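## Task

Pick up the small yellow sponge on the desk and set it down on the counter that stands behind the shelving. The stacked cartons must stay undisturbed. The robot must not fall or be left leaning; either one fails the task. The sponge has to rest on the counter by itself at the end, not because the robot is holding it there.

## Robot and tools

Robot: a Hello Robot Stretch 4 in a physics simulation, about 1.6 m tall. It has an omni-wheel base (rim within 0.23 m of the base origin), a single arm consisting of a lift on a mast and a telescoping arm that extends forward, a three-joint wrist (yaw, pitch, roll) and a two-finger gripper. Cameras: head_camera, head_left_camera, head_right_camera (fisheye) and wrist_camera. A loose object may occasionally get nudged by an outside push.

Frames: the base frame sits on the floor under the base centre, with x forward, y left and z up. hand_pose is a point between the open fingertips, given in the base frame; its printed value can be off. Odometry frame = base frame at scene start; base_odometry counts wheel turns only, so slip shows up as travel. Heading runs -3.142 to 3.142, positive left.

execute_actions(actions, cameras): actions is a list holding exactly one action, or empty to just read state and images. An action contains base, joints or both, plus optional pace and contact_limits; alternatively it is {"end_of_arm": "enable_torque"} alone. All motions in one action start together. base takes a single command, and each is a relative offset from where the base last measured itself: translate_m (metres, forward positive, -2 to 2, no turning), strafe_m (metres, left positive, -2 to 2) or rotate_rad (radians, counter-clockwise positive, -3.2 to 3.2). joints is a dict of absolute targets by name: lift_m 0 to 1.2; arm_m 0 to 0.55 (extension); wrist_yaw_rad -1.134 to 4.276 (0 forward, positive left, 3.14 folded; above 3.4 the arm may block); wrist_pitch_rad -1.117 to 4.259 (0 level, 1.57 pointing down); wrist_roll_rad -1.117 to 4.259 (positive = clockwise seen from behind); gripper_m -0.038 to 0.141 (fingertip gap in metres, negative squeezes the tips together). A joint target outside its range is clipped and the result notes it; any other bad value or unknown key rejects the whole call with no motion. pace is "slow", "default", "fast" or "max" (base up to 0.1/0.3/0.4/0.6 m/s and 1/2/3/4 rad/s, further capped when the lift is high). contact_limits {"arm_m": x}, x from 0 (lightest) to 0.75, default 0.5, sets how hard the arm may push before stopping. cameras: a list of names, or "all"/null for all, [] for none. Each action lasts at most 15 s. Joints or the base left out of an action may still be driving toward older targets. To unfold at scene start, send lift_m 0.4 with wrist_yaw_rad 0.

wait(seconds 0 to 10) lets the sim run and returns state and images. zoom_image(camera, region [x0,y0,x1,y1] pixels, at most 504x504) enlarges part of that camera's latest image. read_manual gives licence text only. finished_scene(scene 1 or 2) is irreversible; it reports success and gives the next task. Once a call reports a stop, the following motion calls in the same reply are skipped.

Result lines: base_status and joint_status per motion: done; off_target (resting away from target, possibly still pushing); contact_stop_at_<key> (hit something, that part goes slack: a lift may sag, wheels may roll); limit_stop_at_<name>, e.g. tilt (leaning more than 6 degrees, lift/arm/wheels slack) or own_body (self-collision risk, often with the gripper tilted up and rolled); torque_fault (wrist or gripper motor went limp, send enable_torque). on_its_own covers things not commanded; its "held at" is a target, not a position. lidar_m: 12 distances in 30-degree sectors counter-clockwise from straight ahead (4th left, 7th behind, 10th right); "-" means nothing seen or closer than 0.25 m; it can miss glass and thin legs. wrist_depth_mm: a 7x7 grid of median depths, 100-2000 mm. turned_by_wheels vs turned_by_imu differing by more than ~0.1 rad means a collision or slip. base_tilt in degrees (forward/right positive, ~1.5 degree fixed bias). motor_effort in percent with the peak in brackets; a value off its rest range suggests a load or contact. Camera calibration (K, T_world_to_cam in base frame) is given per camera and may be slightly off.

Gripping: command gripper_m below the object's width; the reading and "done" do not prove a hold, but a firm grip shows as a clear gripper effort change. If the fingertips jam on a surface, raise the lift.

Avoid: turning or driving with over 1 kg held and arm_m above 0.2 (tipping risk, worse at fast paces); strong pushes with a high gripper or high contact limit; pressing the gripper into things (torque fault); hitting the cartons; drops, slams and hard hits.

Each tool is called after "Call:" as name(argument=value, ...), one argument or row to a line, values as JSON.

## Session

Call:
execute_actions(
  actions=[],
)

Scene clock: 0.00 s.
base_odometry: x=+0.000 y=+0.000 heading=+0.000 (m, m, rad; odometry frame)
turned_by_wheels: +0.000 (rad since the last result)
turned_by_imu: +0.000 (rad since the last result)
base_tilt: forward=+0.4 right=-0.3 (deg)
lidar_m: 0.93 2.09 2.11 1.19 1.01 0.99 1.15 1.65 1.59 1.87 0.78 0.78
base_status: not commanded
joint_positions: lift_m=+0.180 arm_m=-0.001 wrist_yaw_rad=+3.101 wrist_pitch_rad=-0.016 wrist_roll_rad=+0.013 gripper_m=+0.057
joint_status: not commanded
motor_effort: lift_m=+18 arm_m=+0 wrist_yaw_rad=+1 wrist_pitch_rad=-7 wrist_roll_rad=+0 gripper_m=-4 wheel_0=-1 wheel_1=-1 wheel_2=+0 (%)
hand_pose: x=-0.1146 y=+0.0990 z=+0.3626 quat_wxyz=(+0.020, +0.008, +0.006, +1.000) (m; base frame)
wrist_depth_mm: - 139 1618 1430 1138 1281 1160 / - 128 1618 1537 1138 1336 1205 / 104 137 213 1430 1138 1308 1138 / 127 141 1618 1863 1182 1336 1182 / 1464 1756 1756 1430 1160 1366 854 / 1336 1336 213 1281 195 991 854 / 854 820 866 - 891 788 809
pictures: head_camera, head_left_camera, head_right_camera, wrist_camera
camera_calibration (this result's frames):
wrist_camera: T_world_to_cam=[[0.0407283, 0.997845, -0.051442, -0.0752017], [-0.00208146, -0.0513999, -0.998676, 0.415507], [-0.999168, 0.0407814, -0.0000164537, 0.104979], [0, 0, 0, 1]] pos_world=[0.108819, 0.0921155, 0.41109]
Images, in order (width x height): head_camera 420x560, head_left_camera 420x672, head_right_camera 420x672, wrist_camera 616x392.

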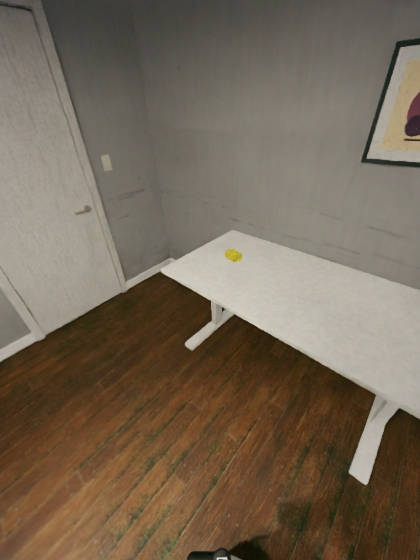

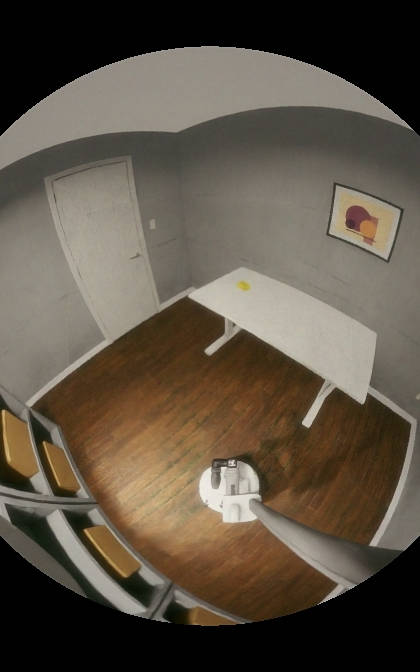

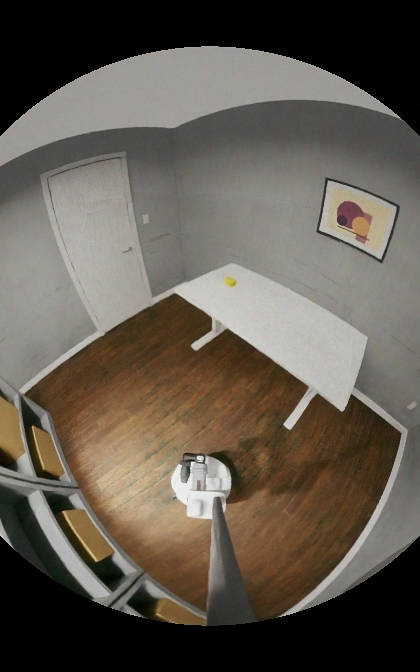

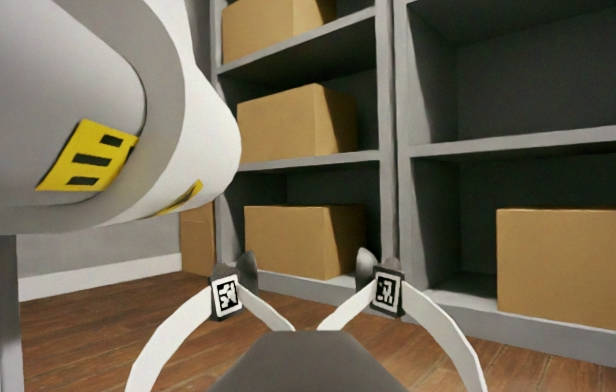

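Call:
execute_actions(
  actions=[
    {"base":{"rotate_rad":-0.78},"joints":{"lift_m":0.4,"wrist_yaw_rad":0,"gripper_m":0.141},"pace":"fast"},
  ],
  cameras=[],
)

Call:
execute_actions(
  actions=[
    {"base":{"strafe_m":1.0},"joints":{"lift_m":0.95,"wrist_pitch_rad":1.3},"pace":"fast"},
  ],
  cameras=[],
)

Call:
execute_actions(
  actions=[
    {"base":{"translate_m":0.44},"joints":{"arm_m":0.36},"pace":"fast"},
  ],
  cameras=["head_camera","wrist_camera"],
)

Scene clock: 13.87 s.
base_odometry: x=+0.000 y=+0.000 heading=-0.780 (m, m, rad; odometry frame)
turned_by_wheels: -0.780 (rad since the last result)
turned_by_imu: -0.781 (rad since the last result)
base_tilt: forward=+0.6 right=-0.2 (deg)
lidar_m: 0.77 0.81 1.12 2.07 1.49 1.07 1.00 1.03 1.39 1.61 1.67 0.80
base_status: done
joint_positions: lift_m=+0.400 arm_m=-0.001 wrist_yaw_rad=+0.001 wrist_pitch_rad=-0.016 wrist_roll_rad=+0.013 gripper_m=+0.141
joint_status: all done
motor_effort: lift_m=+21(24) arm_m=+0(0) wrist_yaw_rad=-3(8) wrist_pitch_rad=-7(7) wrist_roll_rad=+0(1) gripper_m=+0(4) wheel_0=+2(7) wheel_1=+1(9) wheel_2=+0(8) (%)
hand_pose: x=+0.4586 y=-0.0873 z=+0.5826 quat_wxyz=(+1.000, +0.006, -0.008, +0.000) (m; base frame)
wrist_depth_mm: 1336 1336 1336 1366 1397 1366 1397 / 1336 1336 1366 1397 1366 1397 1397 / 723 768 854 661 691 1430 1430 / 1336 1366 1366 1366 1366 1397 1430 / 1336 1366 1366 1366 1397 1397 1397 / 1336 1366 1366 917 1397 1430 1430 / 1336 1308 1308 - 1366 1255 1229
pictures: none
No camera images: the call's "cameras" was empty. Leave "cameras" out to get every camera's image.

Scene clock: 17.60 s.
base_odometry: x=+0.703 y=+0.711 heading=-0.780 (m, m, rad; odometry frame)
turned_by_wheels: +0.000 (rad since the last result)
turned_by_imu: +0.001 (rad since the last result)
base_tilt: forward=+0.5 right=-0.2 (deg)
lidar_m: 0.76 1.60 1.14 1.08 1.12 1.09 1.03 1.06 1.44 2.61 1.12 0.79
base_status: done
joint_positions: lift_m=+0.950 arm_m=-0.001 wrist_yaw_rad=+0.000 wrist_pitch_rad=+1.301 wrist_roll_rad=+0.013 gripper_m=+0.141
joint_status: all done
motor_effort: lift_m=+21(22) arm_m=+0(0) wrist_yaw_rad=+0(2) wrist_pitch_rad=-2(5) wrist_roll_rad=+1(1) gripper_m=+0(0) wheel_0=+2(14) wheel_1=-2(13) wheel_2=+1(2) (%)
hand_pose: x=+0.2471 y=-0.0874 z=+0.8499 quat_wxyz=(+0.796, +0.005, +0.605, -0.004) (m; base frame)
wrist_depth_mm: 1255 1255 1229 1229 1255 1229 1229 / 1182 1182 1205 1205 1205 1205 1182 / 1138 1160 1160 1160 1138 1160 1138 / 1118 1098 1098 1118 1098 1118 1098 / 1078 1078 1078 1078 1078 1060 1078 / 1042 1025 820 831 1025 1008 1025 / 1008 1008 809 - 1008 991 991
pictures: none
No camera images: the call's "cameras" was empty. Leave "cameras" out to get every camera's image.

Scene clock: 20.27 s.
base_odometry: x=+1.016 y=+0.402 heading=-0.780 (m, m, rad; odometry frame)
turned_by_wheels: +0.000 (rad since the last result)
turned_by_imu: -0.002 (rad since the last result)
base_tilt: forward=+0.4 right=-0.3 (deg)
lidar_m: 0.31 0.35 1.13 1.09 1.13 1.55 1.49 1.53 2.02 2.59 0.47 0.35
base_status: done
joint_positions: lift_m=+0.950 arm_m=+0.359 wrist_yaw_rad=+0.000 wrist_pitch_rad=+1.300 wrist_roll_rad=+0.013 gripper_m=+0.141
joint_status: all done
motor_effort: lift_m=+21(21) arm_m=+5(4) wrist_yaw_rad=-1(0) wrist_pitch_rad=-1(3) wrist_roll_rad=+0(1) gripper_m=-1(0) wheel_0=+0(7) wheel_1=+0(8) wheel_2=+0(11) (%)
hand_pose: x=+0.6071 y=-0.0874 z=+0.8500 quat_wxyz=(+0.796, +0.005, +0.605, -0.004) (m; base frame)
wrist_depth_mm: 544 415 415 413 413 413 410 / 402 399 402 397 397 394 397 / 392 384 379 334 382 379 382 / 373 368 368 368 368 366 366 / 359 357 357 355 353 353 353 / 345 340 340 343 338 340 342 / 334 334 332 - 332 330 330
pictures: head_camera, wrist_camera
camera_calibration (this result's frames):
wrist_camera: T_world_to_cam=[[-0.049628, -0.99869, -0.0124394, -0.0463516], [-0.966524, 0.0511612, -0.251422, 0.853567], [0.251729, -0.000454619, -0.967798, 0.893238], [0, 0, 0, 1]] pos_world=[0.597839, -0.0895543, 1.0785]
Images, in order (width x height): head_camera 420x560, wrist_camera 616x392.

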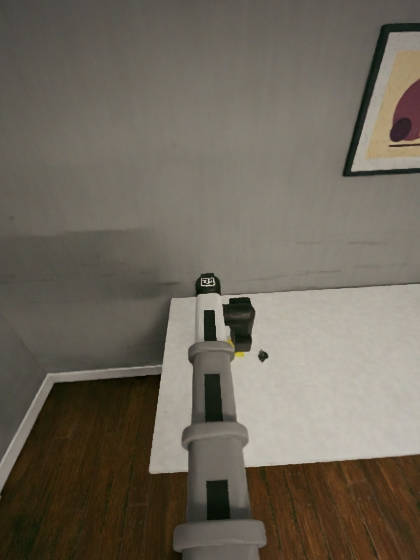

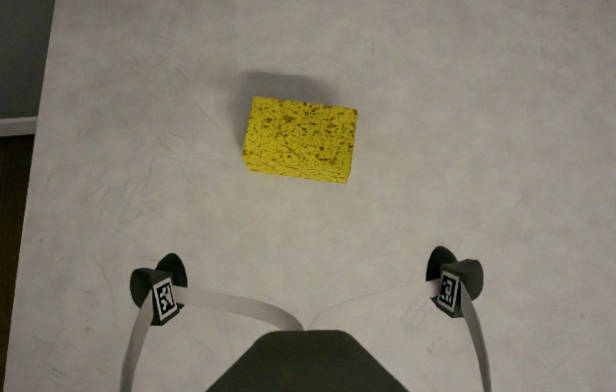

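Call:
execute_actions(
  actions=[
    {"joints":{"arm_m":0.497,"wrist_roll_rad":0.13,"lift_m":0.89},"pace":"fast"},
  ],
  cameras=["wrist_camera"],
)

Scene clock: 24.60 s.
base_odometry: x=+1.016 y=+0.402 heading=-0.780 (m, m, rad; odometry frame)
turned_by_wheels: +0.000 (rad since the last result)
turned_by_imu: +0.000 (rad since the last result)
base_tilt: forward=+0.5 right=-0.3 (deg)
lidar_m: 0.30 0.34 1.11 1.08 1.13 1.55 1.48 1.52 2.04 2.59 0.48 0.34
base_status: not commanded
joint_positions: lift_m=+0.890 arm_m=+0.496 wrist_yaw_rad=+0.000 wrist_pitch_rad=+1.300 wrist_roll_rad=+0.130 gripper_m=+0.141
joint_status: all done
motor_effort: lift_m=+15(19) arm_m=+5(5) wrist_yaw_rad=-2(2) wrist_pitch_rad=-1(2) wrist_roll_rad=+2(4) gripper_m=+0(1) wheel_0=+0(0) wheel_1=+0(0) wheel_2=+0(0) (%)
hand_pose: x=+0.7441 y=-0.0874 z=+0.7904 quat_wxyz=(+0.794, +0.052, +0.604, -0.039) (m; base frame)
wrist_depth_mm: 355 351 347 343 342 338 336 / 342 340 334 330 327 325 324 / 329 324 322 319 314 314 310 / 315 314 309 307 304 301 300 / 304 301 298 252 293 291 289 / 293 286 243 243 245 278 279 / 285 279 279 - 274 271 271
pictures: wrist_camera
camera_calibration (this result's frames):
wrist_camera: T_world_to_cam=[[-0.161704, -0.985882, -0.0434629, 0.0687343], [-0.954196, 0.167438, -0.247942, 0.969202], [0.251719, 0.00137882, -0.967799, 0.801299], [0, 0, 0, 1]] pos_world=[0.734221, -0.095622, 1.01879]
Images, in order (width x height): wrist_camera 616x392.

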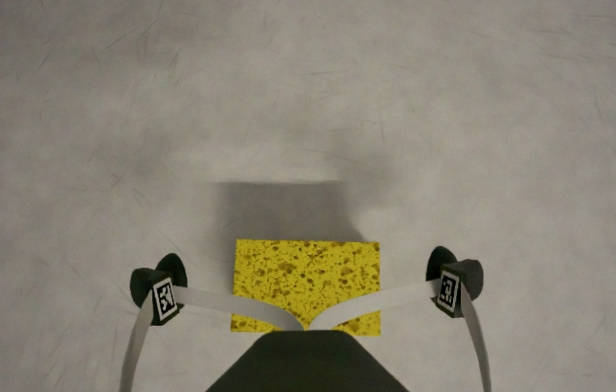

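Call:
execute_actions(
  actions=[
    {"joints":{"lift_m":0.842,"arm_m":0.492}},
  ],
  cameras=[],
)

Call:
execute_actions(
  actions=[
    {"joints":{"gripper_m":0.03}},
  ],
  cameras=["wrist_camera"],
)

Call:
execute_actions(
  actions=[
    {"joints":{"lift_m":0.9},"pace":"fast"},
  ],
  cameras=["wrist_camera"],
)

Scene clock: 30.43 s.
base_odometry: x=+1.016 y=+0.402 heading=-0.780 (m, m, rad; odometry frame)
turned_by_wheels: +0.000 (rad since the last result)
turned_by_imu: +0.000 (rad since the last result)
base_tilt: forward=+0.4 right=-0.3 (deg)
lidar_m: 0.31 0.34 1.11 1.08 1.13 1.56 1.47 1.52 2.06 2.60 0.48 0.35
base_status: not commanded
joint_positions: lift_m=+0.842 arm_m=+0.493 wrist_yaw_rad=+0.000 wrist_pitch_rad=+1.301 wrist_roll_rad=+0.130 gripper_m=+0.141
joint_status: all done
motor_effort: lift_m=+15(15) arm_m=-5(4) wrist_yaw_rad=-1(2) wrist_pitch_rad=-2(2) wrist_roll_rad=+1(1) gripper_m=+0(0) wheel_0=+0(0) wheel_1=+0(0) wheel_2=+0(0) (%)
hand_pose: x=+0.7408 y=-0.0874 z=+0.7424 quat_wxyz=(+0.794, +0.052, +0.604, -0.039) (m; base frame)
wrist_depth_mm: 298 294 291 289 286 283 281 / 286 282 279 277 274 272 271 / 276 273 270 267 264 262 260 / 265 263 259 257 256 253 251 / 255 252 208 204 220 244 243 / 247 241 198 197 196 235 235 / 237 236 235 - 231 228 228
pictures: none
No camera images: the call's "cameras" was empty. Leave "cameras" out to get every camera's image.

Scene clock: 32.53 s.
base_odometry: x=+1.016 y=+0.402 heading=-0.780 (m, m, rad; odometry frame)
turned_by_wheels: -0.001 (rad since the last result)
turned_by_imu: +0.000 (rad since the last result)
base_tilt: forward=+0.4 right=-0.2 (deg)
lidar_m: 0.32 0.35 1.10 1.09 1.13 1.53 1.47 1.53 2.02 2.59 0.49 0.36
base_status: not commanded
joint_positions: lift_m=+0.842 arm_m=+0.493 wrist_yaw_rad=-0.001 wrist_pitch_rad=+1.300 wrist_roll_rad=+0.130 gripper_m=+0.031
joint_status: all done
motor_effort: lift_m=+15(15) arm_m=-5(5) wrist_yaw_rad=+2(6) wrist_pitch_rad=-1(2) wrist_roll_rad=+2(0) gripper_m=-32(32) wheel_0=-3(3) wheel_1=-2(1) wheel_2=-3(3) (%)
hand_pose: x=+0.7408 y=-0.0875 z=+0.7425 quat_wxyz=(+0.794, +0.052, +0.604, -0.039) (m; base frame)
wrist_depth_mm: 298 296 293 289 285 283 281 / 287 282 279 277 274 272 271 / 274 273 271 267 265 263 260 / 265 262 260 257 254 253 252 / 255 253 192 188 188 244 243 / 245 179 182 180 181 178 234 / 238 235 234 - 229 229 227
pictures: wrist_camera
camera_calibration (this result's frames):
wrist_camera: T_world_to_cam=[[-0.162362, -0.985772, -0.0434884, 0.0665763], [-0.954044, 0.168081, -0.248091, 0.954197], [0.251871, 0.00120926, -0.96776, 0.755566], [0, 0, 0, 1]] pos_world=[0.73085, -0.0956672, 0.970829]
Images, in order (width x height): wrist_camera 616x392.

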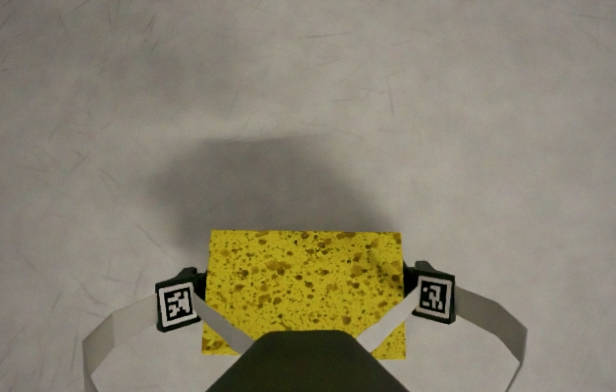

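Scene clock: 33.50 s.
base_odometry: x=+1.016 y=+0.402 heading=-0.780 (m, m, rad; odometry frame)
turned_by_wheels: +0.000 (rad since the last result)
turned_by_imu: +0.000 (rad since the last result)
base_tilt: forward=+0.4 right=-0.5 (deg)
lidar_m: 0.31 0.34 1.12 1.07 1.13 1.55 1.47 1.53 2.04 2.60 0.48 0.33
base_status: not commanded
joint_positions: lift_m=+0.900 arm_m=+0.493 wrist_yaw_rad=+0.000 wrist_pitch_rad=+1.301 wrist_roll_rad=+0.130 gripper_m=+0.031
joint_status: all done
motor_effort: lift_m=+21(22) arm_m=-5(5) wrist_yaw_rad=-1(3) wrist_pitch_rad=-2(2) wrist_roll_rad=+2(1) gripper_m=-31(31) wheel_0=-3(3) wheel_1=-1(2) wheel_2=-3(3) (%)
hand_pose: x=+0.7407 y=-0.0875 z=+0.8000 quat_wxyz=(+0.794, +0.052, +0.604, -0.039) (m; base frame)
wrist_depth_mm: 366 362 359 355 351 349 345 / 351 349 343 342 340 334 332 / 338 334 332 329 325 322 319 / 325 322 320 317 314 312 309 / 315 312 192 187 189 300 298 / 303 179 182 181 180 177 289 / 293 290 286 - 282 281 279
pictures: wrist_camera
camera_calibration (this result's frames):
wrist_camera: T_world_to_cam=[[-0.16224, -0.985794, -0.0434497, 0.0689536], [-0.954126, 0.167952, -0.247863, 0.96827], [0.251639, 0.00124337, -0.96782, 0.811439], [0, 0, 0, 1]] pos_world=[0.730849, -0.0956582, 1.02832]
Images, in order (width x height): wrist_camera 616x392.

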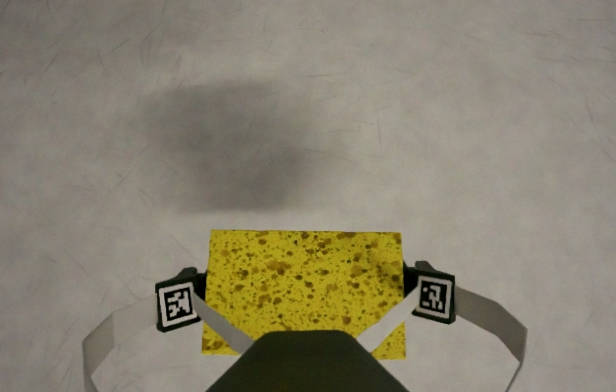

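Call:
execute_actions(
  actions=[
    {"base":{"translate_m":-0.7},"joints":{"arm_m":0.0,"wrist_roll_rad":0},"pace":"fast"},
  ],
  cameras=[],
)

Call:
execute_actions(
  actions=[
    {"base":{"rotate_rad":-1.571},"joints":{"lift_m":0.45},"pace":"fast"},
  ],
)

Scene clock: 40.53 s.
base_odometry: x=+0.519 y=+0.895 heading=-0.780 (m, m, rad; odometry frame)
turned_by_wheels: +0.000 (rad since the last result)
turned_by_imu: +0.004 (rad since the last result)
base_tilt: forward=+0.3 right=-0.3 (deg)
lidar_m: 1.02 1.57 1.10 1.08 1.12 0.81 0.77 0.79 1.07 2.63 1.50 1.08
base_status: done
joint_positions: lift_m=+0.900 arm_m=+0.001 wrist_yaw_rad=+0.000 wrist_pitch_rad=+1.301 wrist_roll_rad=+0.000 gripper_m=+0.031
joint_status: all done
motor_effort: lift_m=+21(21) arm_m=-5(5) wrist_yaw_rad=-2(1) wrist_pitch_rad=-3(3) wrist_roll_rad=-2(3) gripper_m=-31(30) wheel_0=-2(7) wheel_1=-1(7) wheel_2=+0(12) (%)
hand_pose: x=+0.2486 y=-0.0874 z=+0.8000 quat_wxyz=(+0.796, +0.000, +0.606, +0.000) (m; base frame)
wrist_depth_mm: 1205 1182 1205 1182 1205 1182 1205 / 1160 1138 1138 1160 1138 1138 1138 / 1098 1118 1098 1098 1098 1098 1098 / 1078 1060 1078 1060 1060 1060 1060 / 1025 1025 192 187 189 1042 1025 / 991 178 182 181 181 177 976 / 960 946 750 - 946 960 946
pictures: none
No camera images: the call's "cameras" was empty. Leave "cameras" out to get every camera's image.

Scene clock: 42.73 s.
base_odometry: x=+0.519 y=+0.894 heading=-2.351 (m, m, rad; odometry frame)
turned_by_wheels: -1.571 (rad since the last result)
turned_by_imu: -1.575 (rad since the last result)
base_tilt: forward=+0.4 right=-0.2 (deg)
lidar_m: 2.63 1.48 1.07 1.02 1.58 1.11 1.09 1.13 0.80 0.76 0.79 1.06
base_status: done
joint_positions: lift_m=+0.450 arm_m=+0.001 wrist_yaw_rad=+0.000 wrist_pitch_rad=+1.301 wrist_roll_rad=+0.000 gripper_m=+0.031
joint_status: all done
motor_effort: lift_m=+16(20) arm_m=-5(5) wrist_yaw_rad=+0(2) wrist_pitch_rad=-2(3) wrist_roll_rad=+0(2) gripper_m=-30(30) wheel_0=+2(7) wheel_1=+0(8) wheel_2=+2(7) (%)
hand_pose: x=+0.2487 y=-0.0874 z=+0.3504 quat_wxyz=(+0.796, +0.000, +0.605, +0.000) (m; base frame)
wrist_depth_mm: 676 676 676 668 668 668 668 / 647 647 647 640 640 640 640 / 621 621 621 621 621 615 615 / 597 597 597 597 597 591 597 / 580 574 191 187 188 574 580 / 554 178 182 181 181 178 554 / 539 342 338 - 535 535 535
pictures: head_camera, head_left_camera, head_right_camera, wrist_camera
camera_calibration (this result's frames):
wrist_camera: T_world_to_cam=[[-0.0377685, -0.999245, -0.00907074, -0.0745524], [-0.967133, 0.0388359, -0.251289, 0.380552], [0.251451, -0.000718191, -0.96787, 0.50006], [0, 0, 0, 1]] pos_world=[0.239488, -0.0889161, 0.578945]
Images, in order (width x height): head_camera 420x560, head_left_camera 420x672, head_right_camera 420x672, wrist_camera 616x392.

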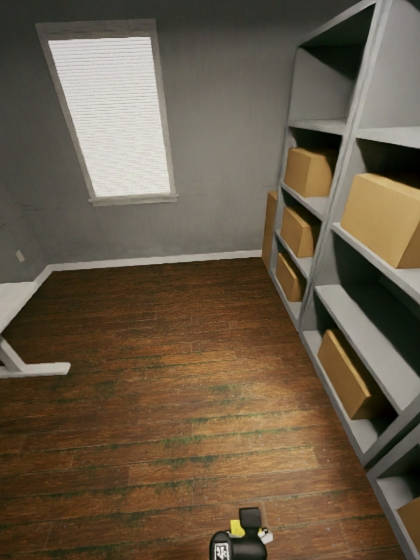

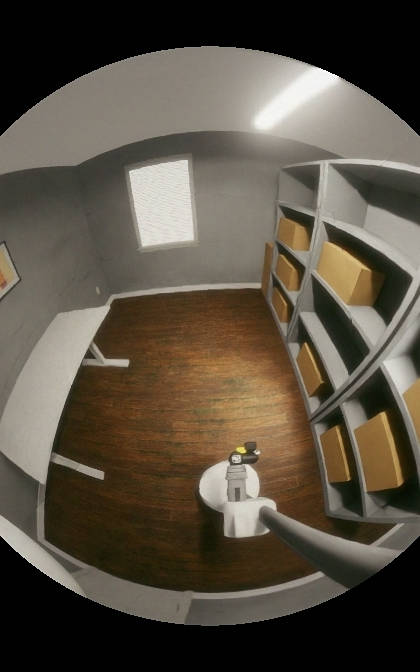

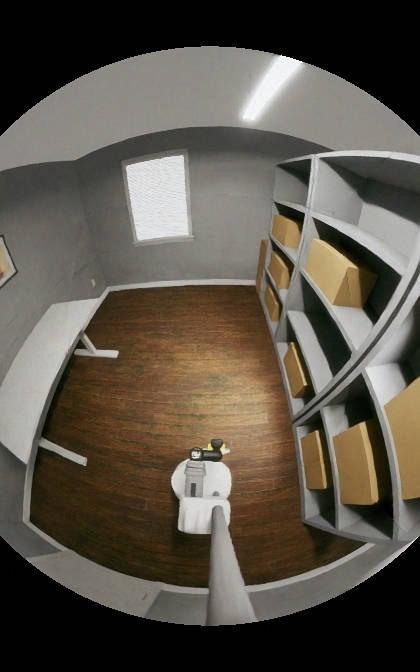

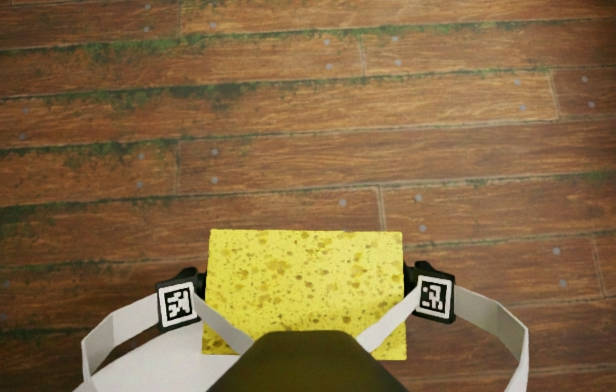

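Call:
execute_actions(
  actions=[
    {"base":{"rotate_rad":-1.565},"pace":"fast"},
  ],
  cameras=["head_camera","head_left_camera"],
)

Scene clock: 47.33 s.
base_odometry: x=+0.519 y=+0.895 heading=+2.367 (m, m, rad; odometry frame)
turned_by_wheels: -1.565 (rad since the last result)
turned_by_imu: -1.569 (rad since the last result)
base_tilt: forward=+0.5 right=-0.3 (deg)
lidar_m: 0.75 0.79 1.07 2.64 1.49 1.10 1.03 1.59 1.10 1.09 1.13 0.80
base_status: done
joint_positions: lift_m=+0.450 arm_m=+0.001 wrist_yaw_rad=+0.000 wrist_pitch_rad=+1.301 wrist_roll_rad=+0.000 gripper_m=+0.031
joint_status: not commanded
motor_effort: lift_m=+16(16) arm_m=-5(5) wrist_yaw_rad=-3(0) wrist_pitch_rad=-2(2) wrist_roll_rad=+0(0) gripper_m=-30(32) wheel_0=+1(9) wheel_1=+0(10) wheel_2=+1(9) (%)
hand_pose: x=+0.2487 y=-0.0874 z=+0.3503 quat_wxyz=(+0.796, +0.000, +0.605, +0.000) (m; base frame)
wrist_depth_mm: 676 668 668 668 676 668 676 / 647 647 640 640 640 634 640 / 621 621 621 621 621 615 615 / 603 603 597 597 591 597 597 / 580 574 192 187 188 574 569 / 559 178 182 180 180 178 554 / 539 342 338 - 539 535 539
pictures: head_camera, head_left_camera
Images, in order (width x height): head_camera 420x560, head_left_camera 420x672.

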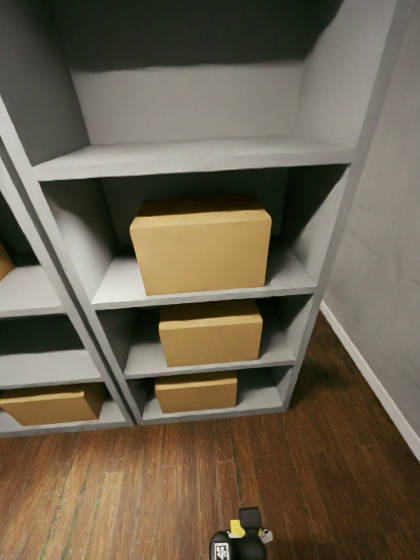

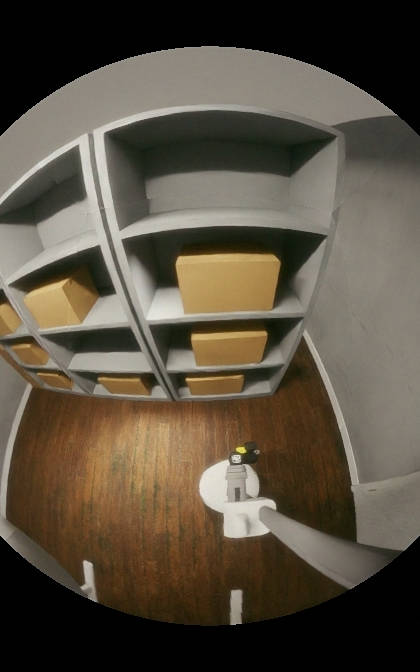

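Call:
execute_actions(
  actions=[
    {"base":{"strafe_m":-0.78},"pace":"fast"},
  ],
  cameras=["head_camera"],
)

Scene clock: 53.30 s.
base_odometry: x=+1.064 y=+1.452 heading=+2.367 (m, m, rad; odometry frame)
turned_by_wheels: +0.000 (rad since the last result)
turned_by_imu: -0.001 (rad since the last result)
base_tilt: forward=+0.4 right=-0.2 (deg)
lidar_m: 1.07 0.87 1.11 2.79 1.49 1.20 1.45 0.41 0.32 0.30 0.32 0.44
base_status: done
joint_positions: lift_m=+0.450 arm_m=+0.001 wrist_yaw_rad=+0.000 wrist_pitch_rad=+1.301 wrist_roll_rad=+0.000 gripper_m=+0.031
joint_status: not commanded
motor_effort: lift_m=+16(17) arm_m=-5(5) wrist_yaw_rad=+0(1) wrist_pitch_rad=-2(2) wrist_roll_rad=-1(0) gripper_m=-30(30) wheel_0=-3(12) wheel_1=+0(12) wheel_2=+0(1) (%)
hand_pose: x=+0.2487 y=-0.0874 z=+0.3503 quat_wxyz=(+0.796, +0.000, +0.605, +0.000) (m; base frame)
wrist_depth_mm: 676 668 668 676 661 413 301 / 647 647 640 640 640 424 307 / 615 621 621 615 615 430 306 / 597 597 597 597 597 442 309 / 580 574 192 188 189 449 312 / 559 178 182 181 181 177 315 / 539 343 338 - 530 459 320
pictures: head_camera
Images, in order (width x height): head_camera 420x560.

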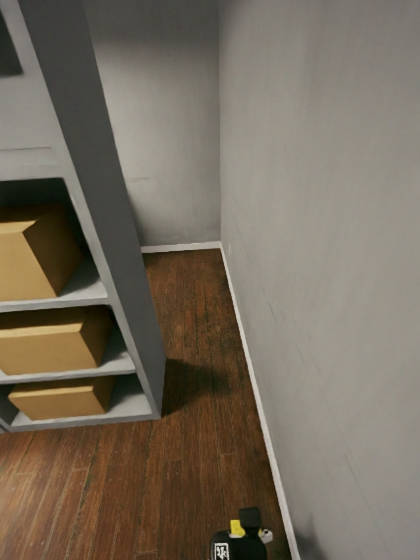

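Call:
execute_actions(
  actions=[
    {"base":{"strafe_m":0.02},"pace":"fast"},
  ],
  cameras=[],
)

Call:
execute_actions(
  actions=[
    {"base":{"translate_m":0.9},"pace":"fast"},
  ],
  cameras=["head_camera"],
)

Scene clock: 57.97 s.
base_odometry: x=+1.050 y=+1.438 heading=+2.367 (m, m, rad; odometry frame)
turned_by_wheels: +0.000 (rad since the last result)
turned_by_imu: +0.001 (rad since the last result)
base_tilt: forward=+0.5 right=-0.3 (deg)
lidar_m: 1.15 0.84 1.11 2.80 1.50 1.18 1.57 0.44 0.34 0.32 0.34 0.46
base_status: done
joint_positions: lift_m=+0.450 arm_m=+0.001 wrist_yaw_rad=+0.000 wrist_pitch_rad=+1.301 wrist_roll_rad=+0.000 gripper_m=+0.031
joint_status: not commanded
motor_effort: lift_m=+16(16) arm_m=-5(5) wrist_yaw_rad=-2(1) wrist_pitch_rad=-2(2) wrist_roll_rad=-1(1) gripper_m=-31(30) wheel_0=+1(12) wheel_1=+0(10) wheel_2=+0(1) (%)
hand_pose: x=+0.2487 y=-0.0874 z=+0.3503 quat_wxyz=(+0.796, +0.000, +0.605, +0.000) (m; base frame)
wrist_depth_mm: 676 676 676 668 668 449 324 / 647 647 647 647 640 462 327 / 621 615 615 615 621 469 332 / 597 597 597 597 591 480 336 / 580 574 192 187 188 484 342 / 559 179 182 181 180 177 343 / 539 342 338 - 539 480 347
pictures: none
No camera images: the call's "cameras" was empty. Leave "cameras" out to get every camera's image.

Scene clock: 61.57 s.
base_odometry: x=+0.406 y=+2.067 heading=+2.367 (m, m, rad; odometry frame)
turned_by_wheels: +0.000 (rad since the last result)
turned_by_imu: -0.004 (rad since the last result)
base_tilt: forward=+0.5 right=-0.3 (deg)
lidar_m: 1.00 0.49 0.34 0.30 0.32 2.05 1.25 0.44 0.30 0.27 0.30 0.40
base_status: done
joint_positions: lift_m=+0.450 arm_m=+0.001 wrist_yaw_rad=+0.000 wrist_pitch_rad=+1.301 wrist_roll_rad=+0.000 gripper_m=+0.031
joint_status: not commanded
motor_effort: lift_m=+17(16) arm_m=-5(5) wrist_yaw_rad=-1(2) wrist_pitch_rad=-2(2) wrist_roll_rad=+0(0) gripper_m=-33(31) wheel_0=+0(10) wheel_1=+0(7) wheel_2=+2(12) (%)
hand_pose: x=+0.2487 y=-0.0874 z=+0.3503 quat_wxyz=(+0.796, +0.000, +0.605, +0.000) (m; base frame)
wrist_depth_mm: 676 668 668 668 654 377 274 / 647 640 647 640 634 384 279 / 627 621 621 621 609 394 285 / 603 603 597 597 591 402 289 / 564 574 191 187 188 407 293 / 554 178 182 181 180 177 297 / 535 342 338 - 535 427 300
pictures: head_camera
Images, in order (width x height): head_camera 420x560.

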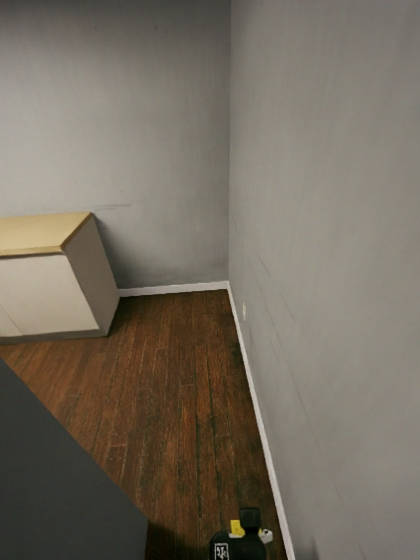

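Call:
execute_actions(
  actions=[
    {"base":{"strafe_m":0.02},"pace":"fast"},
  ],
  cameras=[],
)

Call:
execute_actions(
  actions=[
    {"base":{"translate_m":1.0},"pace":"fast"},
  ],
  cameras=[],
)

Call:
execute_actions(
  actions=[
    {"base":{"strafe_m":1.2},"joints":{"lift_m":1.14},"pace":"fast"},
  ],
  cameras=["head_camera","head_right_camera"],
)

Scene clock: 70.83 s.
base_odometry: x=+0.392 y=+2.053 heading=+2.367 (m, m, rad; odometry frame)
turned_by_wheels: +0.000 (rad since the last result)
turned_by_imu: +0.000 (rad since the last result)
base_tilt: forward=+0.3 right=-0.3 (deg)
lidar_m: 1.09 0.44 0.30 0.29 0.30 2.04 1.42 0.47 0.34 0.30 0.32 0.43
base_status: done
joint_positions: lift_m=+0.450 arm_m=+0.001 wrist_yaw_rad=+0.000 wrist_pitch_rad=+1.301 wrist_roll_rad=+0.000 gripper_m=+0.031
joint_status: not commanded
motor_effort: lift_m=+16(16) arm_m=-4(5) wrist_yaw_rad=-1(2) wrist_pitch_rad=-2(2) wrist_roll_rad=+1(2) gripper_m=-31(30) wheel_0=+0(12) wheel_1=+1(10) wheel_2=+0(1) (%)
hand_pose: x=+0.2487 y=-0.0874 z=+0.3503 quat_wxyz=(+0.796, +0.000, +0.605, +0.000) (m; base frame)
wrist_depth_mm: 676 676 668 676 654 413 301 / 640 640 647 647 634 427 307 / 621 621 621 621 615 433 306 / 597 597 597 597 597 442 309 / 559 574 191 187 188 452 314 / 549 179 182 181 180 177 319 / 535 343 340 - 530 459 324
pictures: none
No camera images: the call's "cameras" was empty. Leave "cameras" out to get every camera's image.

Scene clock: 74.70 s.
base_odometry: x=-0.323 y=+2.752 heading=+2.368 (m, m, rad; odometry frame)
turned_by_wheels: +0.000 (rad since the last result)
turned_by_imu: -0.004 (rad since the last result)
base_tilt: forward=+0.3 right=-0.2 (deg)
lidar_m: 0.91 1.07 0.98 1.48 0.97 0.71 1.15 0.39 0.27 0.25 0.26 0.36
base_status: done
joint_positions: lift_m=+0.450 arm_m=+0.001 wrist_yaw_rad=+0.000 wrist_pitch_rad=+1.301 wrist_roll_rad=+0.000 gripper_m=+0.031
joint_status: not commanded
motor_effort: lift_m=+16(16) arm_m=-5(5) wrist_yaw_rad=-2(0) wrist_pitch_rad=-2(2) wrist_roll_rad=+0(1) gripper_m=-32(31) wheel_0=+0(10) wheel_1=+0(7) wheel_2=+2(12) (%)
hand_pose: x=+0.2487 y=-0.0874 z=+0.3503 quat_wxyz=(+0.796, +0.000, +0.605, +0.000) (m; base frame)
wrist_depth_mm: 676 668 668 668 569 324 236 / 647 647 647 640 580 332 241 / 627 621 621 621 603 340 243 / 597 597 597 591 585 345 246 / 574 574 192 187 188 351 253 / 559 178 182 180 181 177 256 / 539 342 338 - 530 373 259
pictures: none
No camera images: the call's "cameras" was empty. Leave "cameras" out to get every camera's image.

Scene clock: 78.83 s.
base_odometry: x=-1.162 y=+1.893 heading=+2.368 (m, m, rad; odometry frame)
turned_by_wheels: +0.000 (rad since the last result)
turned_by_imu: +0.001 (rad since the last result)
base_tilt: forward=+0.5 right=-0.4 (deg)
lidar_m: 0.38 0.41 0.55 1.32 1.05 0.74 0.70 0.71 0.95 1.46 1.50 0.42
base_status: done
joint_positions: lift_m=+1.140 arm_m=+0.001 wrist_yaw_rad=+0.000 wrist_pitch_rad=+1.301 wrist_roll_rad=+0.000 gripper_m=+0.031
joint_status: all done
motor_effort: lift_m=+21(23) arm_m=-5(5) wrist_yaw_rad=-1(0) wrist_pitch_rad=-2(3) wrist_roll_rad=+0(0) gripper_m=-29(31) wheel_0=+3(12) wheel_1=+0(13) wheel_2=+1(1) (%)
hand_pose: x=+0.2487 y=-0.0874 z=+1.0400 quat_wxyz=(+0.796, +0.000, +0.605, +0.000) (m; base frame)
wrist_depth_mm: 418 418 415 415 415 418 1229 / 402 399 399 402 399 399 1397 / 392 394 397 413 496 559 1366 / 640 676 732 778 854 1308 1308 / 1281 1255 192 188 188 1255 1255 / 1229 179 182 180 181 177 1229 / 1182 1182 976 - 1182 1182 1182
pictures: head_camera, head_right_camera
Images, in order (width x height): head_camera 420x560, head_right_camera 420x672.

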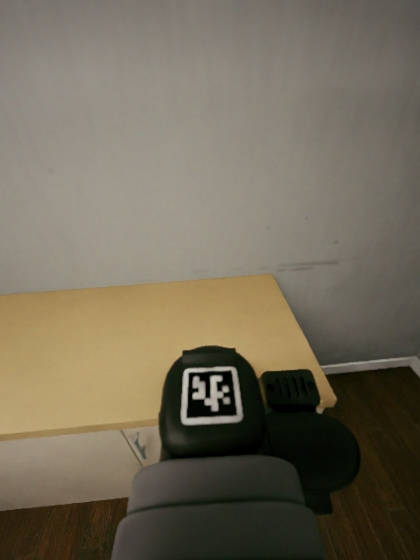

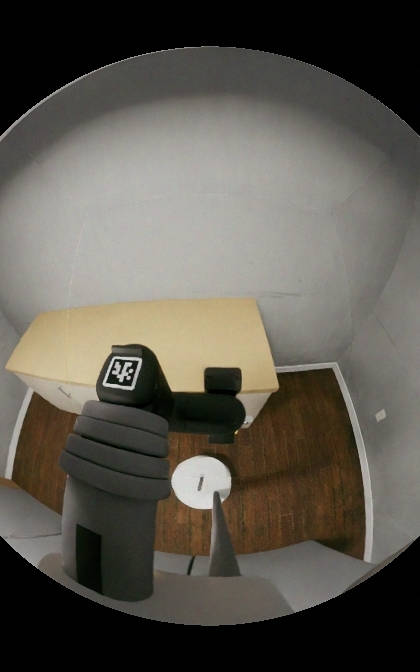

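Call:
execute_actions(
  actions=[
    {"base":{"strafe_m":0.2},"joints":{"arm_m":0.36},"pace":"fast"},
  ],
  cameras=["wrist_camera","head_right_camera"],
)

Scene clock: 84.83 s.
base_odometry: x=-1.301 y=+1.750 heading=+2.368 (m, m, rad; odometry frame)
turned_by_wheels: +0.000 (rad since the last result)
turned_by_imu: +0.001 (rad since the last result)
base_tilt: forward=+0.5 right=-0.3 (deg)
lidar_m: 0.37 0.39 0.50 1.28 1.08 0.76 0.70 0.71 0.96 1.66 0.58 0.41
base_status: done
joint_positions: lift_m=+1.140 arm_m=+0.359 wrist_yaw_rad=+0.000 wrist_pitch_rad=+1.301 wrist_roll_rad=+0.000 gripper_m=+0.031
joint_status: all done
motor_effort: lift_m=+20(21) arm_m=+5(8) wrist_yaw_rad=-1(1) wrist_pitch_rad=-2(3) wrist_roll_rad=-1(1) gripper_m=-30(31) wheel_0=-1(9) wheel_1=+0(9) wheel_2=+1(1) (%)
hand_pose: x=+0.6071 y=-0.0874 z=+1.0400 quat_wxyz=(+0.796, +0.000, +0.605, +0.000) (m; base frame)
wrist_depth_mm: 415 413 415 415 413 415 413 / 399 399 397 397 397 397 397 / 384 384 384 382 382 382 382 / 370 368 370 366 368 366 368 / 355 355 191 187 189 355 353 / 345 178 182 180 180 177 343 / 334 330 330 - 329 332 332
pictures: head_right_camera, wrist_camera
camera_calibration (this result's frames):
wrist_camera: T_world_to_cam=[[-0.0373067, -0.999263, -0.00903052, -0.0550635], [-0.967097, 0.0383786, -0.251496, 0.900596], [0.251657, -0.000649082, -0.967816, 1.07721], [0, 0, 0, 1]] pos_world=[0.597823, -0.0888873, 1.26854]
Images, in order (width x height): head_right_camera 420x672, wrist_camera 616x392.

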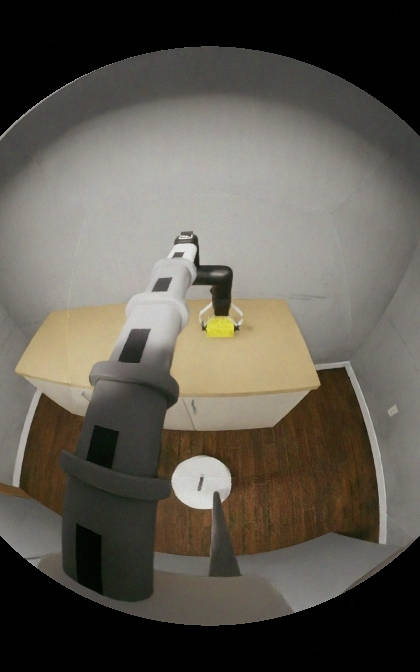

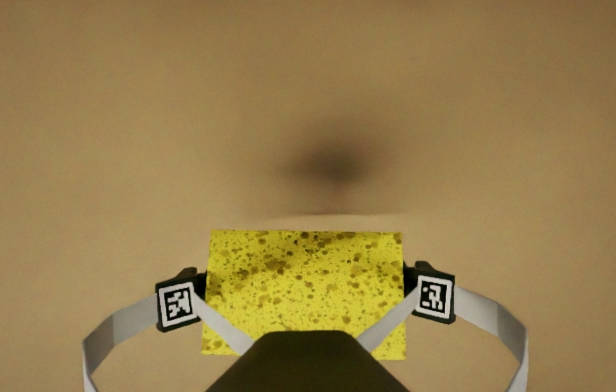

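Same depth as before (368), so the same height.

Call:
execute_actions(
  actions=[
    {"joints":{"lift_m":1.036}},
  ],
  cameras=[],
)

Call:
execute_actions(
  actions=[
    {"joints":{"gripper_m":0.135}},
  ],
  cameras=[],
)

Call:
execute_actions(
  actions=[
    {"joints":{"lift_m":1.11},"pace":"fast"},
  ],
  cameras=["wrist_camera","head_right_camera"],
)

Scene clock: 89.43 s.
base_odometry: x=-1.301 y=+1.750 heading=+2.368 (m, m, rad; odometry frame)
turned_by_wheels: +0.000 (rad since the last result)
turned_by_imu: +0.000 (rad since the last result)
base_tilt: forward=+0.5 right=-0.4 (deg)
lidar_m: 0.36 0.40 0.53 1.27 1.07 0.74 0.71 0.73 0.99 1.67 0.56 0.39
base_status: not commanded
joint_positions: lift_m=+1.036 arm_m=+0.359 wrist_yaw_rad=+0.000 wrist_pitch_rad=+1.301 wrist_roll_rad=+0.000 gripper_m=+0.031
joint_status: all done
motor_effort: lift_m=+15(19) arm_m=+5(5) wrist_yaw_rad=-2(3) wrist_pitch_rad=-1(1) wrist_roll_rad=+0(3) gripper_m=-31(30) wheel_0=-1(1) wheel_1=+0(0) wheel_2=+1(1) (%)
hand_pose: x=+0.6071 y=-0.0874 z=+0.9365 quat_wxyz=(+0.796, +0.000, +0.605, +0.000) (m; base frame)
wrist_depth_mm: 296 296 296 294 294 294 294 / 285 283 282 283 282 282 281 / 273 272 273 272 272 272 272 / 264 263 262 262 262 262 262 / 254 254 191 187 189 253 252 / 245 178 182 181 181 177 243 / 236 236 235 - 235 236 236
pictures: none
No camera images: the call's "cameras" was empty. Leave "cameras" out to get every camera's image.

Scene clock: 91.43 s.
base_odometry: x=-1.301 y=+1.750 heading=+2.368 (m, m, rad; odometry frame)
turned_by_wheels: +0.000 (rad since the last result)
turned_by_imu: +0.000 (rad since the last result)
base_tilt: forward=+0.5 right=-0.5 (deg)
lidar_m: 0.35 0.38 0.52 1.24 1.05 0.75 0.69 0.72 0.95 1.66 0.57 0.39
base_status: not commanded
joint_positions: lift_m=+1.036 arm_m=+0.359 wrist_yaw_rad=+0.000 wrist_pitch_rad=+1.301 wrist_roll_rad=+0.000 gripper_m=+0.135
joint_status: all done
motor_effort: lift_m=+15(15) arm_m=+5(5) wrist_yaw_rad=-4(2) wrist_pitch_rad=-1(2) wrist_roll_rad=+1(2) gripper_m=+0(30) wheel_0=-1(1) wheel_1=+0(0) wheel_2=+1(1) (%)
hand_pose: x=+0.6071 y=-0.0874 z=+0.9365 quat_wxyz=(+0.796, +0.000, +0.605, +0.000) (m; base frame)
wrist_depth_mm: 297 296 294 294 294 294 294 / 283 285 282 282 282 282 282 / 274 272 273 272 271 271 271 / 263 263 262 263 262 262 262 / 254 253 219 208 216 253 252 / 245 242 200 202 200 242 244 / 236 235 237 - 237 236 236
pictures: none
No camera images: the call's "cameras" was empty. Leave "cameras" out to get every camera's image.

Scene clock: 92.50 s.
base_odometry: x=-1.301 y=+1.750 heading=+2.368 (m, m, rad; odometry frame)
turned_by_wheels: +0.000 (rad since the last result)
turned_by_imu: +0.000 (rad since the last result)
base_tilt: forward=+0.4 right=-0.3 (deg)
lidar_m: 0.37 0.38 0.51 1.25 1.05 0.74 0.70 0.73 0.97 1.67 0.57 0.39
base_status: not commanded
joint_positions: lift_m=+1.110 arm_m=+0.359 wrist_yaw_rad=+0.000 wrist_pitch_rad=+1.301 wrist_roll_rad=+0.000 gripper_m=+0.135
joint_status: all done
motor_effort: lift_m=+21(23) arm_m=+5(5) wrist_yaw_rad=-3(2) wrist_pitch_rad=-2(2) wrist_roll_rad=+2(1) gripper_m=-1(0) wheel_0=-1(1) wheel_1=+0(0) wheel_2=+1(1) (%)
hand_pose: x=+0.6071 y=-0.0874 z=+1.0099 quat_wxyz=(+0.796, +0.000, +0.605, +0.000) (m; base frame)
wrist_depth_mm: 382 379 379 377 379 377 379 / 366 366 364 366 366 364 364 / 351 351 351 351 351 349 349 / 340 340 340 338 336 338 338 / 327 327 325 281 324 324 325 / 317 310 276 272 276 310 314 / 304 303 306 - 306 303 303
pictures: head_right_camera, wrist_camera
camera_calibration (this result's frames):
wrist_camera: T_world_to_cam=[[-0.0373074, -0.999263, -0.00902799, -0.0553375], [-0.967115, 0.0383787, -0.251429, 0.892967], [0.25159, -0.000649034, -0.967834, 1.04818], [0, 0, 0, 1]] pos_world=[0.597825, -0.0888873, 1.23849]
Images, in order (width x height): head_right_camera 420x672, wrist_camera 616x392.

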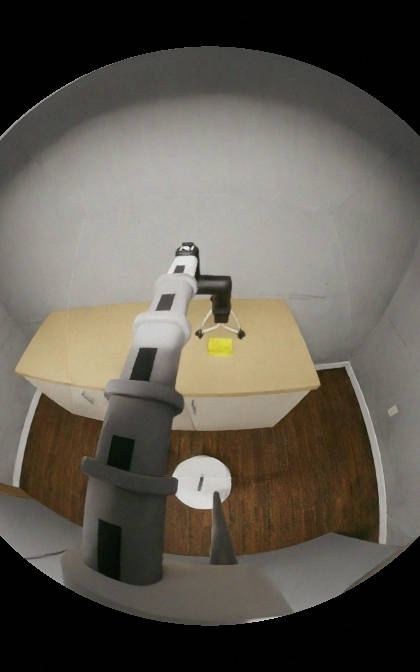

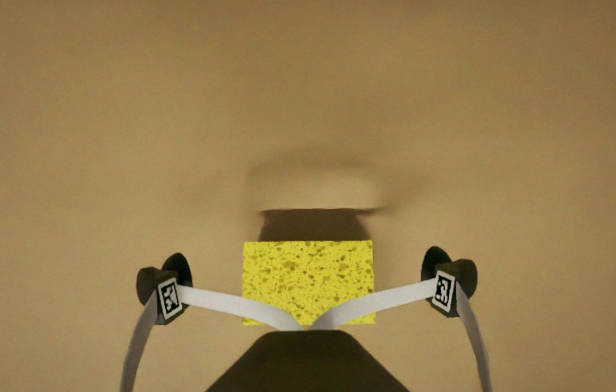

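Call:
finished_scene(
  scene=2,
)

The scene is finished: the task was done.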